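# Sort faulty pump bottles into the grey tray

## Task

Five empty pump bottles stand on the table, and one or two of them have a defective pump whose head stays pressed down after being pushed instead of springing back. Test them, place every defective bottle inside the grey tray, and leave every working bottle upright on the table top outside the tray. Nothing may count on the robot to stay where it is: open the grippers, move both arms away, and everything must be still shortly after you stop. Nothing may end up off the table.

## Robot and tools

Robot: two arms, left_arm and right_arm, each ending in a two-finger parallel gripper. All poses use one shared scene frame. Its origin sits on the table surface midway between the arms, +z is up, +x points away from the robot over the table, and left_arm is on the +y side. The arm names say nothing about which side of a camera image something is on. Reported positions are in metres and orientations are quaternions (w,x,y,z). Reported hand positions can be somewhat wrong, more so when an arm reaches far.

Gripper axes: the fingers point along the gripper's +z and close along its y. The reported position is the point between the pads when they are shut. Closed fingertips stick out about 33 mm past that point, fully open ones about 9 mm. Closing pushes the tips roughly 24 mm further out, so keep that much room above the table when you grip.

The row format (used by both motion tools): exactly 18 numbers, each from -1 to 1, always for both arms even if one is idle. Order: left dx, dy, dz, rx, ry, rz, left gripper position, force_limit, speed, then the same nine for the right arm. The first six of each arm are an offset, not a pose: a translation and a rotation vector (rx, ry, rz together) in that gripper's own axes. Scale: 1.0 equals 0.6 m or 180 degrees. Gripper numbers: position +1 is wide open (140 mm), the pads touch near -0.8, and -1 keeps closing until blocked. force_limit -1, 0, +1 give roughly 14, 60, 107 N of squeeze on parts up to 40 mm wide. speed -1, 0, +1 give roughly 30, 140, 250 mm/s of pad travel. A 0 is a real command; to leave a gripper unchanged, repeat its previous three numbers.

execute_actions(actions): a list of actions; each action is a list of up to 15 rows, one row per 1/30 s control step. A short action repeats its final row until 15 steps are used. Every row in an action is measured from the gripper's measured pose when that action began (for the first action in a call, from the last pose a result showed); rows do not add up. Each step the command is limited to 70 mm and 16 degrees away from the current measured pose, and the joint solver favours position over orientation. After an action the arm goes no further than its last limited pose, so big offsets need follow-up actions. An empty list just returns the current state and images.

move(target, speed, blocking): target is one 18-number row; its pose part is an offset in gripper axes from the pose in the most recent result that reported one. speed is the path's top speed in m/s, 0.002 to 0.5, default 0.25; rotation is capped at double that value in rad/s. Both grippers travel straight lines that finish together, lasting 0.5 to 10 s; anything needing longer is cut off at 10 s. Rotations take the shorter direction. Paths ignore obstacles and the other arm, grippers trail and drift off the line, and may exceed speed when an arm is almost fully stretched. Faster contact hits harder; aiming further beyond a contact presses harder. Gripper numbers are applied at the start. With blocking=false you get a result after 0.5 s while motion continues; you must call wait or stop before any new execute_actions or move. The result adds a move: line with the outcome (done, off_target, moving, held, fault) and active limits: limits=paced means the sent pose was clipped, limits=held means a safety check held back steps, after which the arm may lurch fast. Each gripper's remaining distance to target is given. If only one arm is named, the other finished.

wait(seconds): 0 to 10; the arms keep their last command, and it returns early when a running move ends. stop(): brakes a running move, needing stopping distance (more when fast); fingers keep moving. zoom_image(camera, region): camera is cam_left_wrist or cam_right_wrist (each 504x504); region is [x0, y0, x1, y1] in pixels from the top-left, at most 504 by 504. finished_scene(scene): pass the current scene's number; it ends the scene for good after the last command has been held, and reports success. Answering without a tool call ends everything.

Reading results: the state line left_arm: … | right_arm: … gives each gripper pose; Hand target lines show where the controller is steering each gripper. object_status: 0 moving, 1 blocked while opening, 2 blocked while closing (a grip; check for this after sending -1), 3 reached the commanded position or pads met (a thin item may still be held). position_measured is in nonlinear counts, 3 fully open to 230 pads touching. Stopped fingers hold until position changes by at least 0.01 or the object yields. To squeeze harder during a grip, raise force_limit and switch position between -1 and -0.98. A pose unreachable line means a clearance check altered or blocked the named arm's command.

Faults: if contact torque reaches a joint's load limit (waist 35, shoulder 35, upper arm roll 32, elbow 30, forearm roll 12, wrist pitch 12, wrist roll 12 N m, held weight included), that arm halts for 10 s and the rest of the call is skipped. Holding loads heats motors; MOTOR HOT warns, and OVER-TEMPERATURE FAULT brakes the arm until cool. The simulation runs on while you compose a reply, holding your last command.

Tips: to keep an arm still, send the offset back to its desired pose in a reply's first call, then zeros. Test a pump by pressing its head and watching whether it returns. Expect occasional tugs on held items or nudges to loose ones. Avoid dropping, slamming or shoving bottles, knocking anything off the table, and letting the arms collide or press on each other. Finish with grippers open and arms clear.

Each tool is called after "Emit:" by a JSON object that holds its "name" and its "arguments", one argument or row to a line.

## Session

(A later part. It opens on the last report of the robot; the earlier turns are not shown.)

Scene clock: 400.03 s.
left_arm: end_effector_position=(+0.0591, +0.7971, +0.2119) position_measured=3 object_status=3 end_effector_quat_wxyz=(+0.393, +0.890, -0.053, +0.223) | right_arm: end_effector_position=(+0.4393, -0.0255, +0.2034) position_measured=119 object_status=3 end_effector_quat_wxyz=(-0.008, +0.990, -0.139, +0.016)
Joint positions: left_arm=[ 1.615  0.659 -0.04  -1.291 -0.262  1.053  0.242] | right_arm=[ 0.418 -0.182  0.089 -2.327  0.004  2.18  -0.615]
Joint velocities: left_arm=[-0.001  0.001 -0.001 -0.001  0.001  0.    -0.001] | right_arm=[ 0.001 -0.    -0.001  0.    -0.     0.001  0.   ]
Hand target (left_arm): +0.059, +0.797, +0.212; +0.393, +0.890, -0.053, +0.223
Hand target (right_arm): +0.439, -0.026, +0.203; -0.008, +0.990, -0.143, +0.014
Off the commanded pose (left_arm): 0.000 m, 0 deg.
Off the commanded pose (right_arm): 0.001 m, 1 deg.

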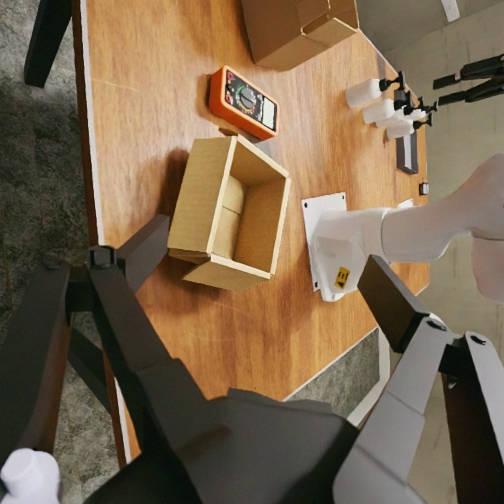

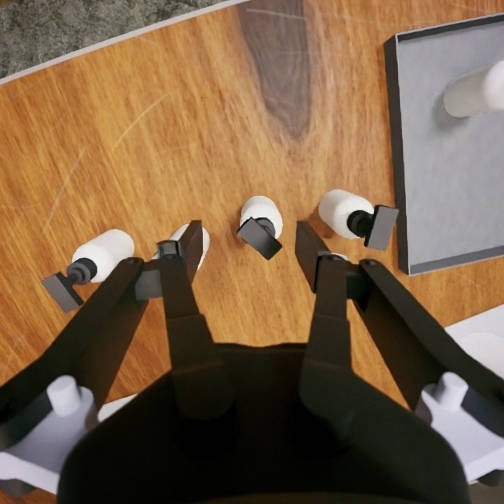

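Emit:
{"name": "execute_actions", "arguments": {
  "actions": [
    [[0,0,0,0,0,0,1,0,0,-0.0015,-0.0023,0,-0.0005,-0.0007,-0.001,0.08,0,1],[0,0,0,0,0,0,1,0,0,-0.006,-0.009,0,-0.001,-0.0015,-0.002,0.08,0,1],[0,0,0,0,0,0,1,0,0,-0.0125,-0.0187,0,-0.002,-0.003,-0.004,0.08,0,1],[0,0,0,0,0,0,1,0,0,-0.021,-0.031,0,-0.003,-0.004,-0.006,0.08,0,1],[0,0,0,0,0,0,1,0,0,-0.030,-0.045,0.001,-0.004,-0.0055,-0.008,0.08,0,1],[0,0,0,0,0,0,1,0,0,-0.040,-0.060,0.003,-0.005,-0.007,-0.011,0.08,0,1],[0,0,0,0,0,0,1,0,0,-0.051,-0.076,0.006,-0.006,-0.008,-0.013,0.08,0,1],[0,0,0,0,0,0,1,0,0,-0.061,-0.091,0.010,-0.0065,-0.0094,-0.015,0.08,0,1],[0,0,0,0,0,0,1,0,0,-0.070,-0.105,0.015,-0.0065,-0.0094,-0.018,0.08,0,1],[0,0,0,0,0,0,1,0,0,-0.0787,-0.1176,0.020,-0.0065,-0.0094,-0.020,0.08,0,1],[0,0,0,0,0,0,1,0,0,-0.085,-0.127,0.026,-0.0065,-0.0094,-0.021,0.08,0,1],[0,0,0,0,0,0,1,0,0,-0.0897,-0.134,0.031,-0.0065,-0.0094,-0.022,0.08,0,1],[0,0,0,0,0,0,1,0,0,-0.0912,-0.1363,0.035,-0.0065,-0.0094,-0.022,0.08,0,1],[0,0,0,0,0,0,1,0,0,-0.0912,-0.1363,0.038,-0.0065,-0.0094,-0.022,0.08,0,1],[0,0,0,0,0,0,1,0,0,-0.0912,-0.1363,0.0391,-0.0065,-0.0094,-0.022,0.08,0,1]]
  ]
}}

Scene clock: 413.80 s.
left_arm: end_effector_position=(+0.0591, +0.7971, +0.2119) position_measured=3 object_status=3 end_effector_quat_wxyz=(+0.393, +0.890, -0.053, +0.223) | right_arm: end_effector_position=(+0.4068, +0.0639, +0.1827) position_measured=119 object_status=3 end_effector_quat_wxyz=(+0.001, +0.997, -0.083, -0.002)
Joint positions: left_arm=[ 1.615  0.659 -0.04  -1.291 -0.262  1.053  0.242] | right_arm=[ 0.495 -0.013  0.177 -2.183  0.005  2.165 -0.561]
Joint velocities: left_arm=[ 0.    -0.001 -0.001 -0.     0.001 -0.001 -0.001] | right_arm=[ 0.07   0.243  0.076  0.076 -0.024  0.037  0.143]
Hand target (left_arm): +0.059, +0.797, +0.212; +0.393, +0.890, -0.053, +0.223
Hand target (right_arm): +0.410, +0.068, +0.180; +0.000, +0.995, -0.104, +0.000
Off the commanded pose (left_arm): 0.000 m, 0 deg.
Off the commanded pose (right_arm): 0.006 m, 2 deg.

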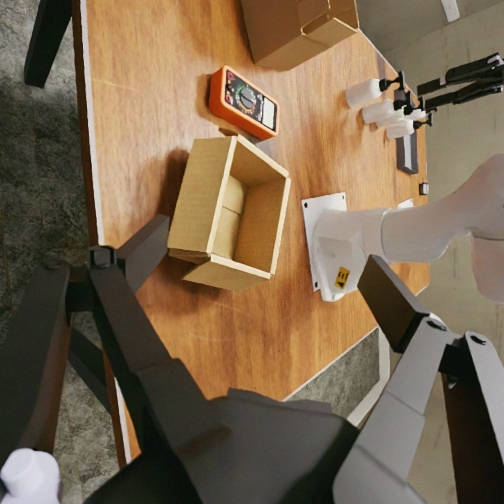

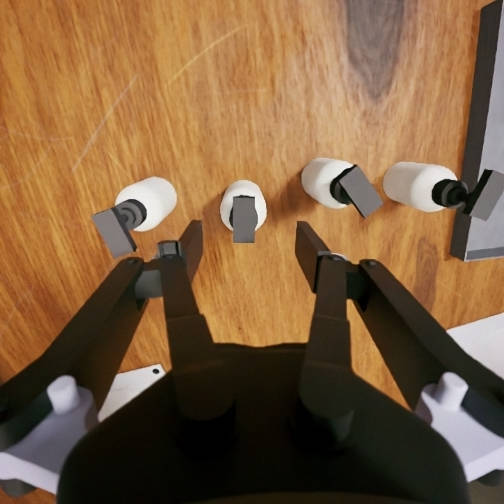

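Emit:
{"name": "execute_actions", "arguments": {
  "actions": []
}}

Emit:
{"name": "zoom_image", "arguments": {
  "camera": "cam_right_wrist",
  "region": [180, 160, 320, 280]
}}

Scene clock: 417.37 s.
left_arm: end_effector_position=(+0.0591, +0.7971, +0.2119) position_measured=3 object_status=3 end_effector_quat_wxyz=(+0.393, +0.890, -0.053, +0.223) | right_arm: end_effector_position=(+0.4077, +0.0679, +0.1791) position_measured=119 object_status=3 end_effector_quat_wxyz=(+0.001, +0.995, -0.102, -0.002)
Joint positions: left_arm=[ 1.615  0.659 -0.04  -1.291 -0.262  1.053  0.242] | right_arm=[ 0.497  0.002  0.18  -2.175  0.002  2.172 -0.517]
Joint velocities: left_arm=[-0.    -0.     0.001  0.001  0.001 -0.     0.   ] | right_arm=[0.001 0.    0.    0.    0.001 0.001 0.001]
Hand target (left_arm): +0.059, +0.797, +0.212; +0.393, +0.890, -0.053, +0.223
Hand target (right_arm): +0.410, +0.068, +0.180; +0.000, +0.995, -0.104, +0.000
Off the commanded pose (left_arm): 0.000 m, 0 deg.
Off the commanded pose (right_arm): 0.002 m, 0 deg.

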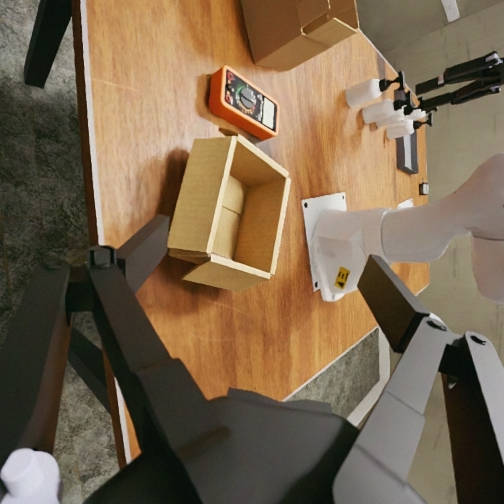

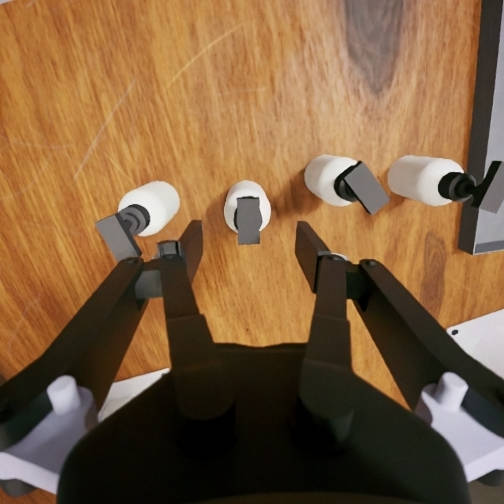

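Region (180, 160, 320, 280) of cam_right_wrist's 504x504 image, scaled by 3.600, with more detail than that image has; it fills the top 432 rows of this view, and the rest is white.

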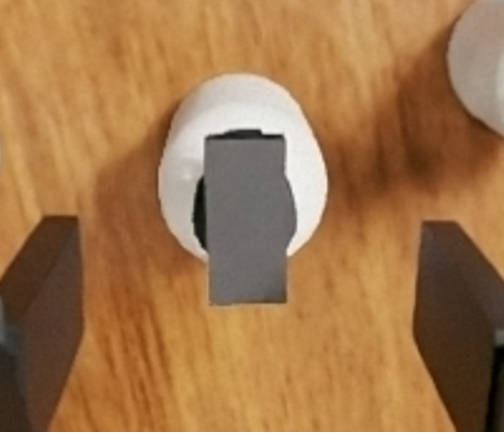

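Emit:
{"name": "move", "arguments": {
  "target": [0,0,0,0,0,0,1,0,0, 0.004,-0.003,0.194,0,0.001,0,0.08,0,1],
  "speed": 0.25
}}

Scene clock: 424.57 s.
left_arm: end_effector_position=(+0.0591, +0.7971, +0.2119) position_measured=3 object_status=3 end_effector_quat_wxyz=(+0.393, +0.890, -0.053, +0.223) | right_arm: end_effector_position=(+0.4081, +0.0672, +0.0623) position_measured=119 object_status=3 end_effector_quat_wxyz=(+0.004, +0.995, -0.100, -0.003)
Joint positions: left_arm=[ 1.615  0.659 -0.04  -1.291 -0.262  1.053  0.242] | right_arm=[ 0.501  0.193  0.174 -2.269 -0.051  2.449 -0.485]
Joint velocities: left_arm=[-0.     0.    -0.002 -0.001 -0.001  0.    -0.   ] | right_arm=[ 0.002 -0.001  0.001 -0.001 -0.003  0.011  0.011]
Hand target (left_arm): +0.059, +0.797, +0.212; +0.393, +0.890, -0.053, +0.223
Hand target (right_arm): +0.410, +0.069, +0.063; +0.002, +0.995, -0.102, -0.000
Off the commanded pose (left_arm): 0.000 m, 0 deg.
Off the commanded pose (right_arm): 0.002 m, 0 deg.
move: done

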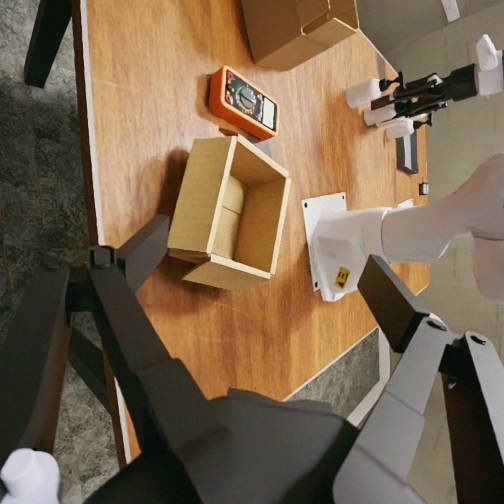

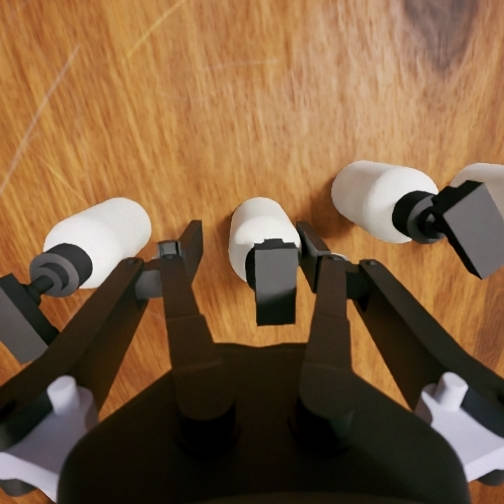

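Emit:
{"name": "execute_actions", "arguments": {
  "actions": []
}}

Emit:
{"name": "zoom_image", "arguments": {
  "camera": "cam_left_wrist",
  "region": [340, 50, 460, 150]
}}

Scene clock: 427.43 s.
left_arm: end_effector_position=(+0.0591, +0.7971, +0.2119) position_measured=3 object_status=3 end_effector_quat_wxyz=(+0.393, +0.890, -0.053, +0.223) | right_arm: end_effector_position=(+0.4085, +0.0677, +0.0624) position_measured=119 object_status=3 end_effector_quat_wxyz=(+0.003, +0.995, -0.101, -0.003)
Joint positions: left_arm=[ 1.615  0.659 -0.04  -1.291 -0.262  1.053  0.242] | right_arm=[ 0.501  0.193  0.174 -2.269 -0.051  2.451 -0.482]
Joint velocities: left_arm=[-0.001 -0.001  0.002  0.    -0.    -0.    -0.001] | right_arm=[-0.001 -0.    -0.    -0.001 -0.001  0.001 -0.001]
Hand target (left_arm): +0.059, +0.797, +0.212; +0.393, +0.890, -0.053, +0.223
Hand target (right_arm): +0.410, +0.069, +0.063; +0.002, +0.995, -0.102, -0.000
Off the commanded pose (left_arm): 0.000 m, 0 deg.
Off the commanded pose (right_arm): 0.002 m, 0 deg.

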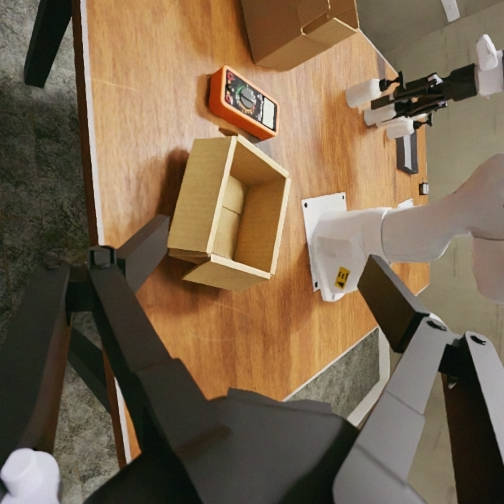

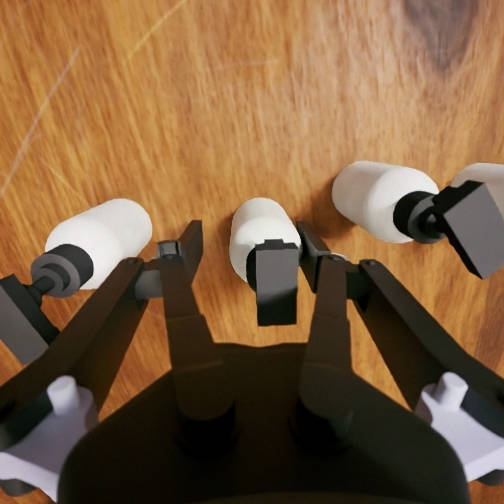

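Region (340, 50, 460, 150) of cam_left_wrist's 504x504 image, scaled by 4.200, with more detail than that image has.

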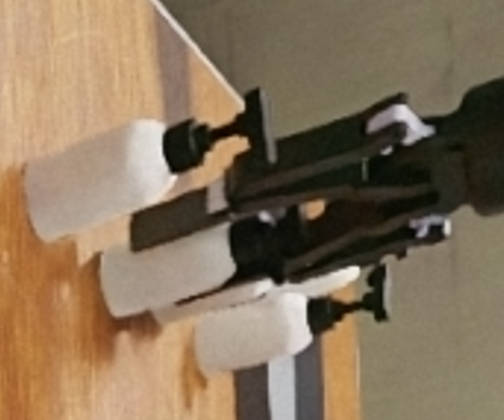

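Emit:
{"name": "execute_actions", "arguments": {
  "actions": [
    [[0,0,0,0,0,0,1,0,0,0,0.003,0,0,0,0,0.08,0,1],[0,0,0,0,0,0,1,0,0,0,0.007,0,0,0,0,0.08,0,1],[0,0,0,0,0,0,1,0,0,0,0.012,0,0,0,0,0.08,0,1],[0,0,0,0,0,0,1,0,0,0,0.016,0,0,0,0,-1,-0.2,0],[0,0,0,0,0,0,1,0,0,0,0.019,0,0,0,0,-1,-0.2,0]]
  ]
}}

Scene clock: 431.83 s.
left_arm: end_effector_position=(+0.0591, +0.7971, +0.2119) position_measured=3 object_status=3 end_effector_quat_wxyz=(+0.393, +0.890, -0.053, +0.223) | right_arm: end_effector_position=(+0.4059, +0.0563, +0.0624) position_measured=159 object_status=2 end_effector_quat_wxyz=(+0.005, +0.995, -0.103, -0.002)
Joint positions: left_arm=[ 1.615  0.659 -0.04  -1.291 -0.262  1.053  0.242] | right_arm=[ 0.491  0.17   0.174 -2.302 -0.049  2.458 -0.49 ]
Joint velocities: left_arm=[-0.002 -0.002 -0.    -0.    -0.001  0.    -0.001] | right_arm=[-0.003  0.    -0.    -0.005  0.     0.003 -0.009]
Hand target (left_arm): +0.059, +0.797, +0.212; +0.393, +0.890, -0.053, +0.223
Hand target (right_arm): +0.406, +0.057, +0.062; +0.003, +0.995, -0.101, -0.002
Off the commanded pose (left_arm): 0.000 m, 0 deg.
Off the commanded pose (right_arm): 0.000 m, 0 deg.

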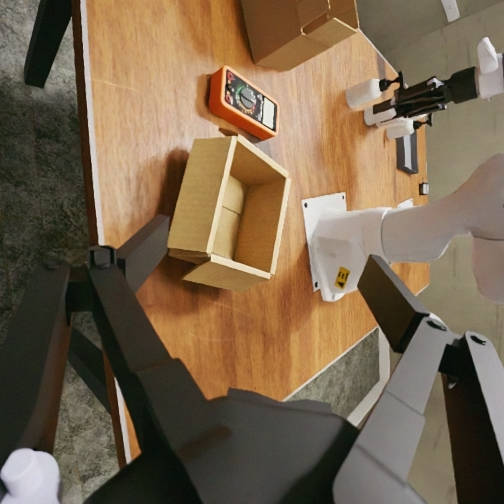

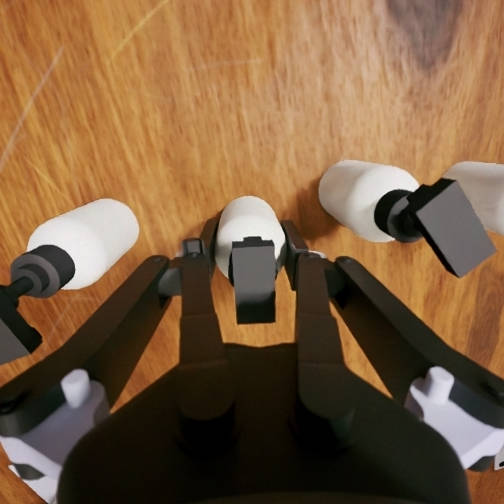

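Emit:
{"name": "execute_actions", "arguments": {
  "actions": [
    [[0,0,0,0,0,0,1,0,0,0,0,-0.0036,0,0,0,-1,-0.2,0],[0,0,0,0,0,0,1,0,0,0,0,-0.0138,0,0,0,-1,-0.2,0],[0,0,0,0,0,0,1,0,0,0,0,-0.0295,0,0,0,-1,-0.2,0],[0,0,0,0,0,0,1,0,0,0,0,-0.0497,0.001,0,0,-1,-0.2,0],[0,0,0,0,0,0,1,0,0,0,0,-0.0734,0.002,0,0,-1,-0.2,0],[0,0,0,0,0,0,1,0,0,0,0,-0.0997,0.003,0,0,-1,-0.2,0],[0,0,0,0,0,0,1,0,0,0,0,-0.1276,0.003,0,0,-1,-0.2,0],[0,0,0,0,0,0,1,0,0,0,0,-0.1557,0.003,0,0,-1,-0.2,0],[0,0,0,0,0,0,1,0,0,0,0,-0.1836,0.003,0,0,-1,-0.2,0],[0,0,0,0,0,0,1,0,0,0,0,-0.2099,0.003,0,0,-1,-0.2,0],[0,0,0,0,0,0,1,0,0,0,0.002,-0.2336,0.003,0,0,-1,-0.2,0],[0,0,0,0,0,0,1,0,0,0.001,0.006,-0.2539,0.003,0,0.002,-1,-0.2,0],[0,0,0,0,0,0,1,0,0,0.003,0.016,-0.2695,0.003,0,0.006,-1,-0.2,0],[0,0,0,0,0,0,1,0,0,0.005,0.028,-0.2797,0.003,0,0.010,-1,-0.2,0],[0,0,0,0,0,0,1,0,0,0.007,0.044,-0.2833,0.003,0,0.015,-1,-0.2,0]]
  ]
}}

Scene clock: 443.00 s.
left_arm: end_effector_position=(+0.0591, +0.7971, +0.2119) position_measured=3 object_status=3 end_effector_quat_wxyz=(+0.393, +0.890, -0.053, +0.223) | right_arm: end_effector_position=(+0.4227, +0.0683, +0.2237) position_measured=159 object_status=2 end_effector_quat_wxyz=(-0.034, +0.992, -0.116, +0.027)
Joint positions: left_arm=[ 1.615  0.659 -0.04  -1.291 -0.262  1.053  0.242] | right_arm=[ 0.483 -0.091  0.172 -2.187  0.014  2.183 -0.517]
Joint velocities: left_arm=[-0.     0.002 -0.001  0.     0.     0.001  0.001] | right_arm=[-0.086 -0.656 -0.106  0.019  0.115 -0.66  -0.036]
Hand target (left_arm): +0.059, +0.797, +0.212; +0.393, +0.890, -0.053, +0.223
Hand target (right_arm): +0.406, +0.036, +0.230; -0.003, +0.992, -0.125, -0.002
Off the commanded pose (left_arm): 0.000 m, 0 deg.
Off the commanded pose (right_arm): 0.042 m, 5 deg.

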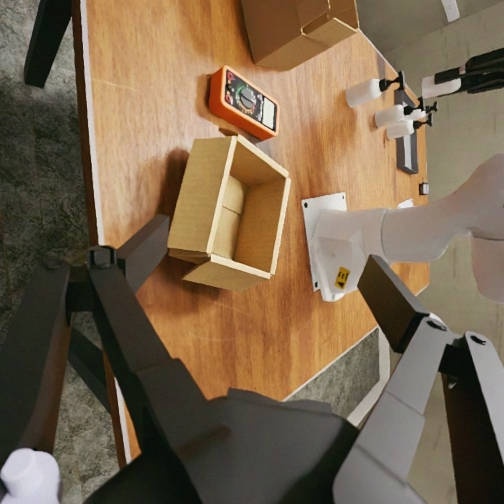

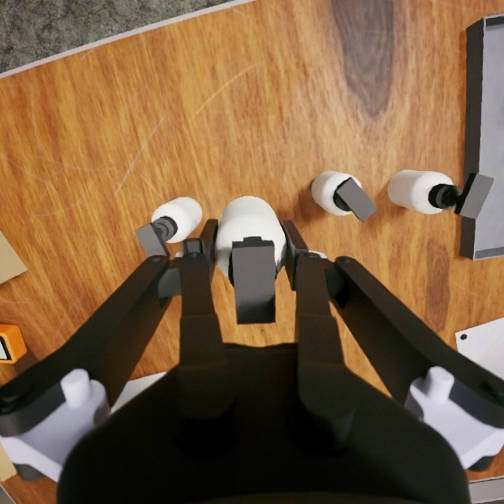

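Emit:
{"name": "execute_actions", "arguments": {
  "actions": []
}}

Scene clock: 443.73 s.
left_arm: end_effector_position=(+0.0591, +0.7971, +0.2119) position_measured=3 object_status=3 end_effector_quat_wxyz=(+0.393, +0.890, -0.053, +0.223) | right_arm: end_effector_position=(+0.4079, +0.0380, +0.2314) position_measured=159 object_status=2 end_effector_quat_wxyz=(-0.005, +0.992, -0.126, +0.002)
Joint positions: left_arm=[ 1.615  0.659 -0.04  -1.291 -0.262  1.053  0.242] | right_arm=[ 0.472 -0.131  0.159 -2.19   0.028  2.071 -0.527]
Joint velocities: left_arm=[-0.001  0.    -0.    -0.001  0.    -0.     0.   ] | right_arm=[-0.     0.001  0.001  0.002 -0.001 -0.008 -0.003]
Hand target (left_arm): +0.059, +0.797, +0.212; +0.393, +0.890, -0.053, +0.223
Hand target (right_arm): +0.406, +0.036, +0.230; -0.003, +0.992, -0.125, -0.002
Off the commanded pose (left_arm): 0.000 m, 0 deg.
Off the commanded pose (right_arm): 0.007 m, 1 deg.

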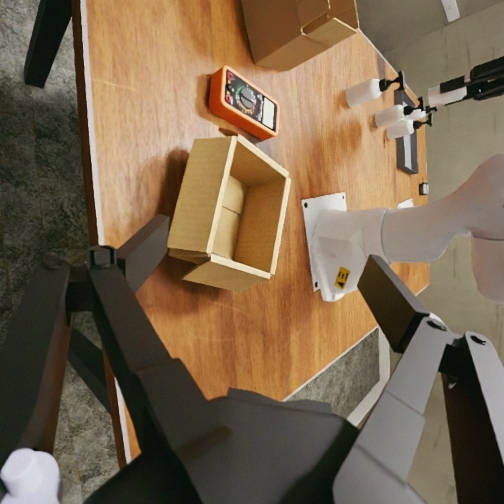

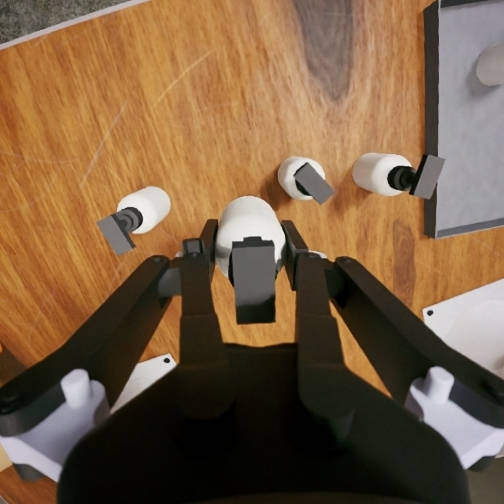

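Emit:
{"name": "execute_actions", "arguments": {
  "actions": [
    [[0,0,0,0,0,0,1,0,0,0.001,0.004,0,-0.002,0,0.001,-1,-0.2,0],[0,0,0,0,0,0,1,0,0,0.003,0.012,0,-0.003,0,0.003,-1,-0.2,0],[0,0,0,0,0,0,1,0,0,0.006,0.024,0,-0.003,0,0.006,-1,-0.2,0],[0,0,0,0,0,0,1,0,0,0.010,0.040,0,-0.003,0,0.010,-1,-0.2,0],[0,0,0,0,0,0,1,0,0,0.015,0.060,0,-0.003,0,0.015,-1,-0.2,0],[0,0,0,0,0,0,1,0,0,0.021,0.084,-0.001,-0.003,0,0.021,-1,-0.2,0],[0,0,0,0,0,0,1,0,0,0.027,0.108,-0.001,-0.003,0,0.027,-1,-0.2,0],[0,0,0,0,0,0,1,0,0,0.033,0.132,-0.001,-0.003,0,0.033,-1,-0.2,0],[0,0,0,0,0,0,1,0,0,0.039,0.156,-0.002,-0.003,0,0.039,-1,-0.2,0],[0,0,0,0,0,0,1,0,0,0.045,0.180,-0.002,-0.003,0,0.045,-1,-0.2,0],[0,0,0,0,0,0,1,0,0,0.051,0.204,-0.002,-0.003,0,0.051,-1,-0.2,0],[0,0,0,0,0,0,1,0,0,0.057,0.228,-0.002,-0.003,0,0.057,-1,-0.2,0],[0,0,0,0,0,0,1,0,0,0.063,0.252,-0.003,-0.003,0,0.063,-1,-0.2,0],[0,0,0,0,0,0,1,0,0,0.069,0.276,-0.003,-0.003,0,0.069,-1,-0.2,0],[0,0,0,0,0,0,1,0,0,0.075,0.300,-0.003,-0.003,0,0.075,-1,-0.2,0]],
    [[0,0,0,0,0,0,1,0,0,0.040,0.077,0,0,0,0.005,-1,-0.2,0],[0,0,0,0,0,0,1,0,0,0.051,0.099,0,0,0,0.011,-1,-0.2,0],[0,0,0,0,0,0,1,0,0,0.063,0.121,0,0,0,0.017,-1,-0.2,0],[0,0,0,0,0,0,1,0,0,0.074,0.143,0,0,0,0.023,-1,-0.2,0],[0,0,0,0,0,0,1,0,0,0.086,0.164,0,0,0,0.029,-1,-0.2,0],[0,0,0,0,0,0,1,0,0,0.097,0.186,0.004,0,0,0.035,-1,-0.2,0],[0,0,0,0,0,0,1,0,0,0.109,0.208,0.014,0,0,0.041,-1,-0.2,0],[0,0,0,0,0,0,1,0,0,0.119,0.229,0.029,0,0,0.047,-1,-0.2,0],[0,0,0,0,0,0,1,0,0,0.129,0.247,0.047,0,0,0.052,-1,-0.2,0],[0,0,0,0,0,0,1,0,0,0.137,0.263,0.067,0,0,0.056,-1,-0.2,0],[0,0,0,0,0,0,1,0,0,0.144,0.277,0.086,0,0,0.060,-1,-0.2,0],[0,0,0,0,0,0,1,0,0,0.150,0.288,0.104,0,0,0.063,-1,-0.2,0],[0,0,0,0,0,0,1,0,0,0.154,0.295,0.119,0,0,0.065,-1,-0.2,0],[0,0,0,0,0,0,1,0,0,0.157,0.301,0.129,0,0,0.066,-1,-0.2,0],[0,0,0,0,0,0,1,0,0,0.158,0.303,0.133,0,0,0.067,-1,-0.2,0]]
  ]
}}

Scene clock: 472.30 s.
left_arm: end_effector_position=(+0.0591, +0.7971, +0.2119) position_measured=3 object_status=3 end_effector_quat_wxyz=(+0.393, +0.890, -0.053, +0.223) | right_arm: end_effector_position=(+0.3911, -0.3000, +0.1643) position_measured=159 object_status=2 end_effector_quat_wxyz=(+0.004, +0.934, -0.356, -0.023)
Joint positions: left_arm=[ 1.615  0.659 -0.04  -1.291 -0.262  1.053  0.242] | right_arm=[ 0.134 -0.572 -0.224 -2.754 -0.127  2.145 -0.649]
Joint velocities: left_arm=[ 0.    -0.001  0.    -0.    -0.001  0.    -0.001] | right_arm=[-0.222  0.28  -0.313 -0.365 -0.239  0.468 -0.181]
Hand target (left_arm): +0.059, +0.797, +0.212; +0.393, +0.890, -0.053, +0.223
Hand target (right_arm): +0.404, -0.311, +0.153; -0.001, +0.943, -0.334, -0.002
Off the commanded pose (left_arm): 0.000 m, 0 deg.
Off the commanded pose (right_arm): 0.027 m, 4 deg.

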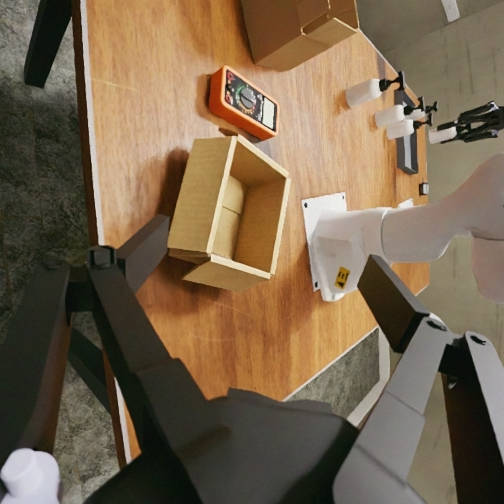

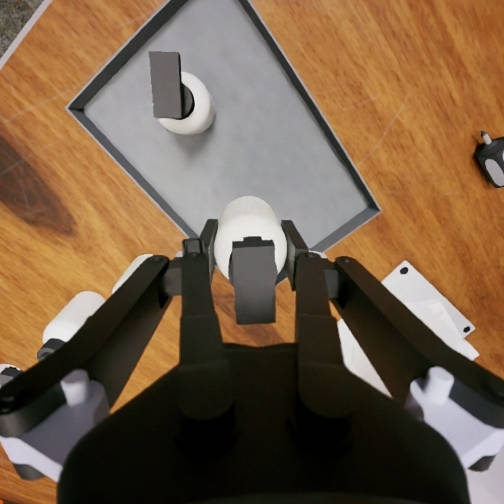

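Emit:
{"name": "execute_actions", "arguments": {
  "actions": []
}}

Scene clock: 472.90 s.
left_arm: end_effector_position=(+0.0591, +0.7971, +0.2119) position_measured=3 object_status=3 end_effector_quat_wxyz=(+0.393, +0.890, -0.053, +0.223) | right_arm: end_effector_position=(+0.4028, -0.3100, +0.1535) position_measured=159 object_status=2 end_effector_quat_wxyz=(-0.001, +0.941, -0.339, -0.004)
Joint positions: left_arm=[ 1.615  0.659 -0.04  -1.291 -0.262  1.053  0.242] | right_arm=[ 0.122 -0.554 -0.243 -2.778 -0.154  2.224 -0.696]
Joint velocities: left_arm=[-0.001  0.001  0.001  0.     0.     0.     0.001] | right_arm=[-0.    -0.    -0.001 -0.    -0.003  0.015 -0.025]
Hand target (left_arm): +0.059, +0.797, +0.212; +0.393, +0.890, -0.053, +0.223
Hand target (right_arm): +0.404, -0.311, +0.153; -0.001, +0.943, -0.334, -0.002
Off the commanded pose (left_arm): 0.000 m, 0 deg.
Off the commanded pose (right_arm): 0.009 m, 1 deg.

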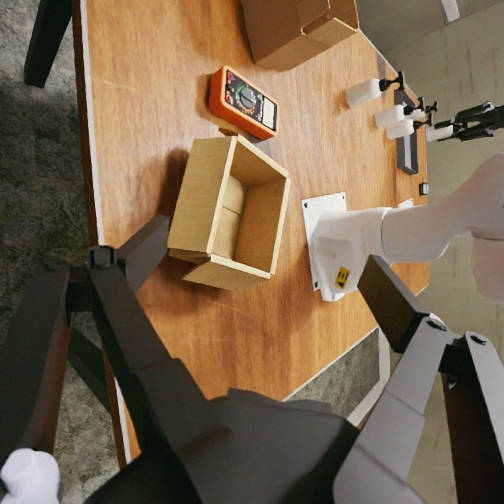

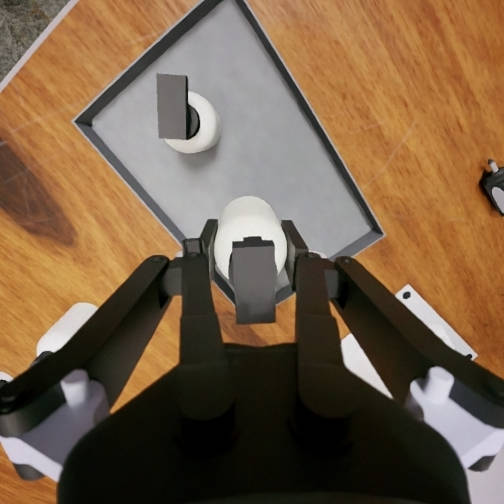

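Emit:
{"name": "execute_actions", "arguments": {
  "actions": [
    [[0,0,0,0,0,0,1,0,0,0.002,0,0.0025,0,0.0026,0,-1,-0.2,0],[0,0,0,0,0,0,1,0,0,0.003,0,0.0094,0,0.0026,0,-1,-0.2,0],[0,0,0,0,0,0,1,0,0,0.005,0,0.0199,0,0.0026,0,-1,-0.2,0],[0,0,0,0,0,0,1,0,0,0.007,0,0.0333,0,0.0026,0,-1,-0.2,0],[0,0,0,0,0,0,1,0,0,0.009,0,0.0487,0,0.0026,0,-1,-0.2,0],[0,0,0,0,0,0,1,0,0,0.011,0,0.0653,0,0.0026,0,-1,-0.2,0],[0,0,0,0,0,0,1,0,0,0.013,0,0.0822,0,0.0026,0,-1,-0.2,0],[0,0,0,0,0,0,1,0,0,0.015,0,0.0988,0,0.0026,0,-1,-0.2,0],[0,0,0,0,0,0,1,0,0,0.017,0,0.1142,0,0.0026,0,-1,-0.2,0],[0,0,0,0,0,0,1,0,0,0.018,0,0.1276,0,0.0026,0,-1,-0.2,0],[0,0,0,0,0,0,1,0,0,0.019,0,0.1381,0,0.0026,0,-1,-0.2,0],[0,0,0,0,0,0,1,0,0,0.020,0,0.1450,0,0.0026,0,-1,-0.2,0],[0,0,0,0,0,0,1,0,0,0.020,0,0.1475,0,0.0026,0,-1,-0.2,0]]
  ]
}}

Scene clock: 481.20 s.
left_arm: end_effector_position=(+0.0591, +0.7971, +0.2119) position_measured=3 object_status=3 end_effector_quat_wxyz=(+0.393, +0.890, -0.053, +0.223) | right_arm: end_effector_position=(+0.3891, -0.3210, +0.0693) position_measured=159 object_status=2 end_effector_quat_wxyz=(+0.016, +0.938, -0.344, -0.026)
Joint positions: left_arm=[ 1.615  0.659 -0.04  -1.291 -0.262  1.053  0.242] | right_arm=[ 0.118 -0.344 -0.282 -2.857 -0.166  2.458 -0.707]
Joint velocities: left_arm=[-0.002  0.     0.001 -0.     0.001  0.    -0.   ] | right_arm=[ 0.031  0.322 -0.052 -0.003 -0.001  0.433 -0.025]
Hand target (left_arm): +0.059, +0.797, +0.212; +0.393, +0.890, -0.053, +0.223
Hand target (right_arm): +0.409, -0.318, +0.069; +0.002, +0.941, -0.340, -0.001
Off the commanded pose (left_arm): 0.000 m, 0 deg.
Off the commanded pose (right_arm): 0.023 m, 3 deg.

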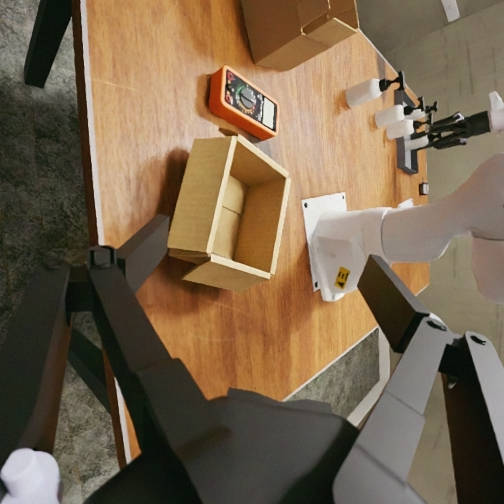

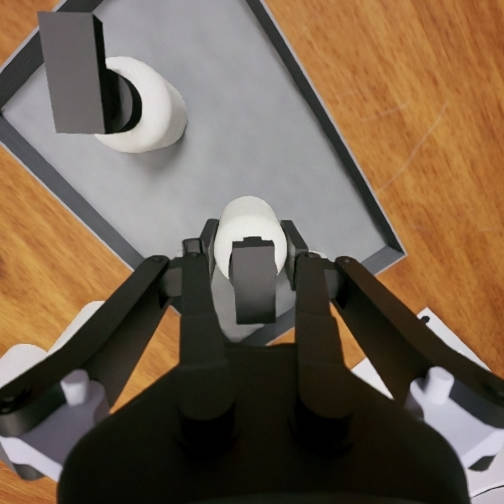

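Emit:
{"name": "wait", "arguments": {
  "seconds": 0
}}

Scene clock: 481.97 s.
left_arm: end_effector_position=(+0.0591, +0.7971, +0.2119) position_measured=3 object_status=3 end_effector_quat_wxyz=(+0.393, +0.890, -0.053, +0.223) | right_arm: end_effector_position=(+0.4075, -0.3186, +0.0685) position_measured=159 object_status=2 end_effector_quat_wxyz=(+0.003, +0.940, -0.341, -0.002)
Joint positions: left_arm=[ 1.615  0.659 -0.04  -1.291 -0.262  1.053  0.242] | right_arm=[ 0.121 -0.325 -0.286 -2.857 -0.166  2.532 -0.714]
Joint velocities: left_arm=[-0.001 -0.    -0.001  0.     0.    -0.001  0.001] | right_arm=[ 0.     0.     0.001 -0.    -0.001  0.005 -0.003]
Hand target (left_arm): +0.059, +0.797, +0.212; +0.393, +0.890, -0.053, +0.223
Hand target (right_arm): +0.409, -0.318, +0.069; +0.002, +0.941, -0.340, -0.001
Off the commanded pose (left_arm): 0.000 m, 0 deg.
Off the commanded pose (right_arm): 0.005 m, 0 deg.

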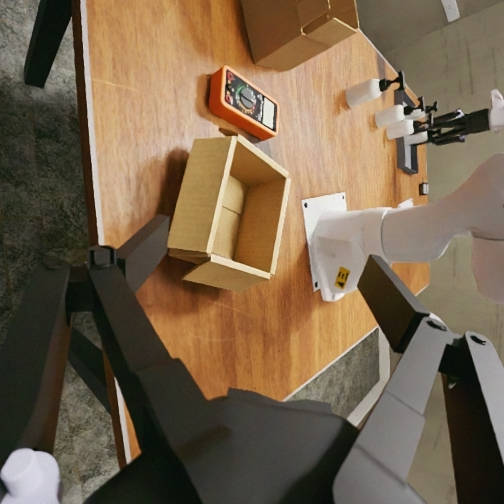

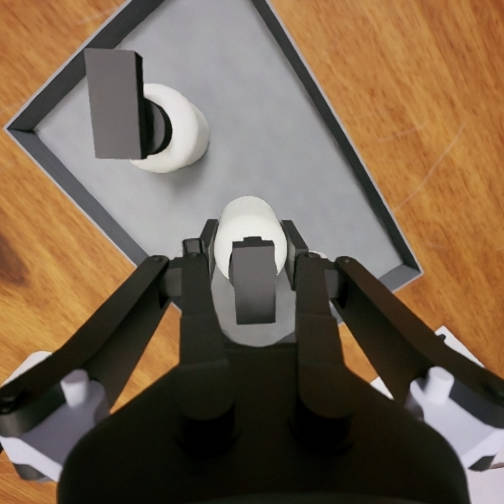

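Emit:
{"name": "execute_actions", "arguments": {
  "actions": [
    [[0,0,0,0,0,0,1,0,0,0.001,-0.001,0.002,0,0,0,-1,-0.2,0],[0,0,0,0,0,0,1,0,0,0.001,-0.001,0.004,0,0,0,-1,-0.2,0],[0,0,0,0,0,0,1,0,0,0.001,-0.001,0.006,0,0,0,-1,-0.2,0],[0,0,0,0,0,0,1,0,0,0.001,-0.001,0.008,0,0,0,-1,-0.2,0],[0,0,0,0,0,0,1,0,0,0.001,-0.001,0.009,0,0,0,-1,-0.2,0],[0,0,0,0,0,0,1,0,0,0.001,-0.001,0.009,0,0,0,-1,-0.2,0],[0,0,0,0,0,0,1,0,0,0.001,-0.001,0.009,0,0,0,-1,-0.2,0],[0,0,0,0,0,0,1,0,0,0.001,-0.001,0.009,0,0,0,-1,-0.2,0],[0,0,0,0,0,0,1,0,0,0.001,-0.001,0.009,0,0,0,0.3,0,1]]
  ]
}}

Emit:
{"name": "move", "arguments": {
  "target": [0,0,0,0,0,0,1,0,0, 0,0,-0.28,0,0,0,0.3,0,1],
  "speed": 0.25
}}

Scene clock: 488.57 s.
left_arm: end_effector_position=(+0.0591, +0.7971, +0.2119) position_measured=3 object_status=3 end_effector_quat_wxyz=(+0.393, +0.890, -0.053, +0.223) | right_arm: end_effector_position=(+0.4078, -0.3191, +0.0636) position_measured=91 object_status=0 end_effector_quat_wxyz=(+0.005, +0.940, -0.341, -0.003)
Joint positions: left_arm=[ 1.615  0.659 -0.04  -1.291 -0.262  1.053  0.242] | right_arm=[ 0.121 -0.307 -0.286 -2.857 -0.166  2.547 -0.715]
Joint velocities: left_arm=[ 0.001  0.001  0.001  0.001  0.    -0.001 -0.002] | right_arm=[-0.     0.001  0.001  0.    -0.     0.008  0.   ]
Hand target (left_arm): +0.059, +0.797, +0.212; +0.393, +0.890, -0.053, +0.223
Hand target (right_arm): +0.408, -0.319, +0.063; +0.003, +0.940, -0.341, -0.002
Off the commanded pose (left_arm): 0.000 m, 0 deg.
Off the commanded pose (right_arm): 0.001 m, 0 deg.

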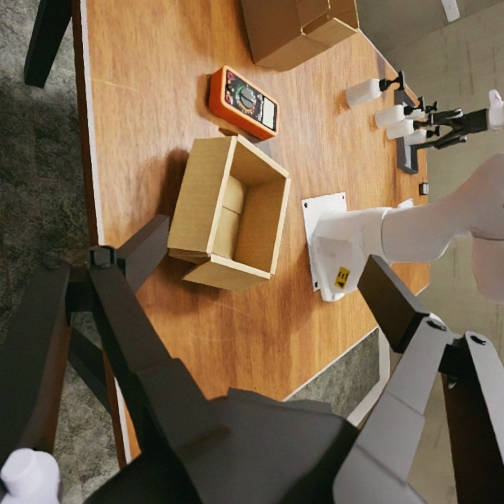

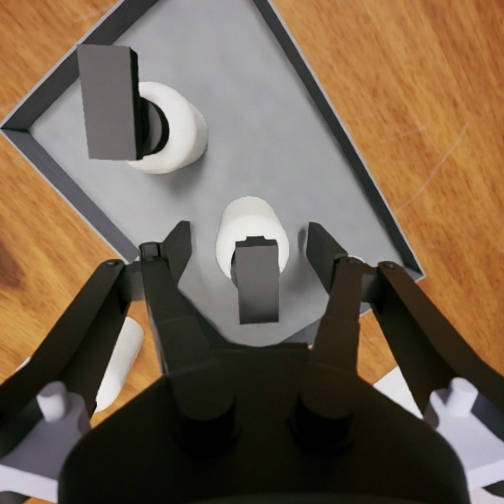

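Scene clock: 490.07 s.
left_arm: end_effector_position=(+0.0591, +0.7971, +0.2119) position_measured=3 object_status=3 end_effector_quat_wxyz=(+0.393, +0.890, -0.053, +0.223) | right_arm: end_effector_position=(+0.4099, -0.3179, +0.2305) position_measured=91 object_status=3 end_effector_quat_wxyz=(+0.005, +0.941, -0.338, -0.002)
Joint positions: left_arm=[ 1.615  0.659 -0.04  -1.291 -0.262  1.053  0.242] | right_arm=[ 0.11  -0.631 -0.214 -2.625 -0.146  1.994 -0.71 ]
Joint velocities: left_arm=[ 0.    -0.001  0.001 -0.001  0.     0.001 -0.001] | right_arm=[ 0.001  0.001  0.     0.    -0.    -0.011  0.002]
Hand target (left_arm): +0.059, +0.797, +0.212; +0.393, +0.890, -0.053, +0.223
Hand target (right_arm): +0.409, -0.317, +0.232; +0.004, +0.940, -0.340, -0.003
Off the commanded pose (left_arm): 0.000 m, 0 deg.
Off the commanded pose (right_arm): 0.001 m, 0 deg.
move: done

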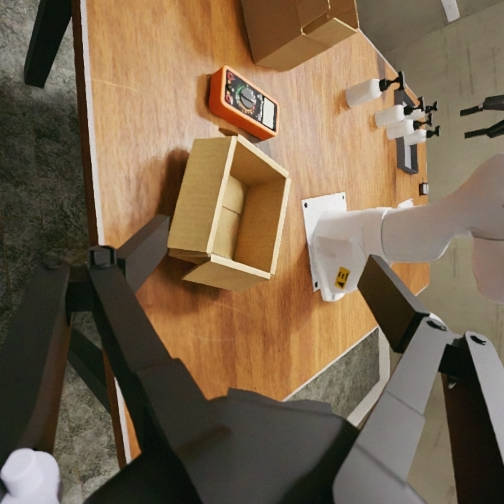

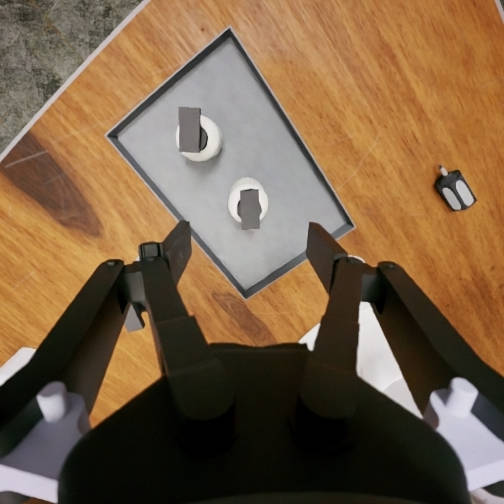

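Emit:
{"name": "zoom_image", "arguments": {
  "camera": "cam_left_wrist",
  "region": [335, 55, 475, 185]
}}

Region (335, 55, 475, 185) of cam_left_wrist's 504x504 image, scaled by 3.600, with more detail than that image has; it fills the top 468 rows of this view, and the rest is white.

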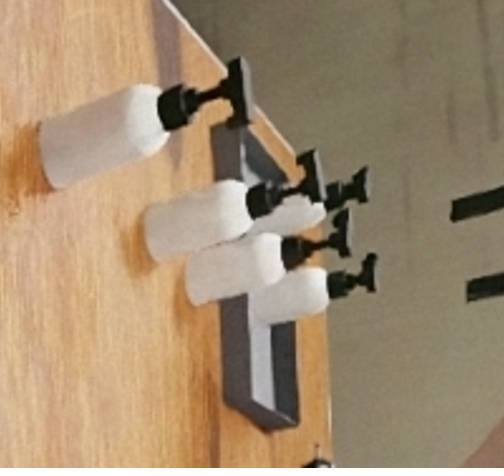

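Emit:
{"name": "finished_scene", "arguments": {
  "scene": 1
}}

The scene is finished: the task was done.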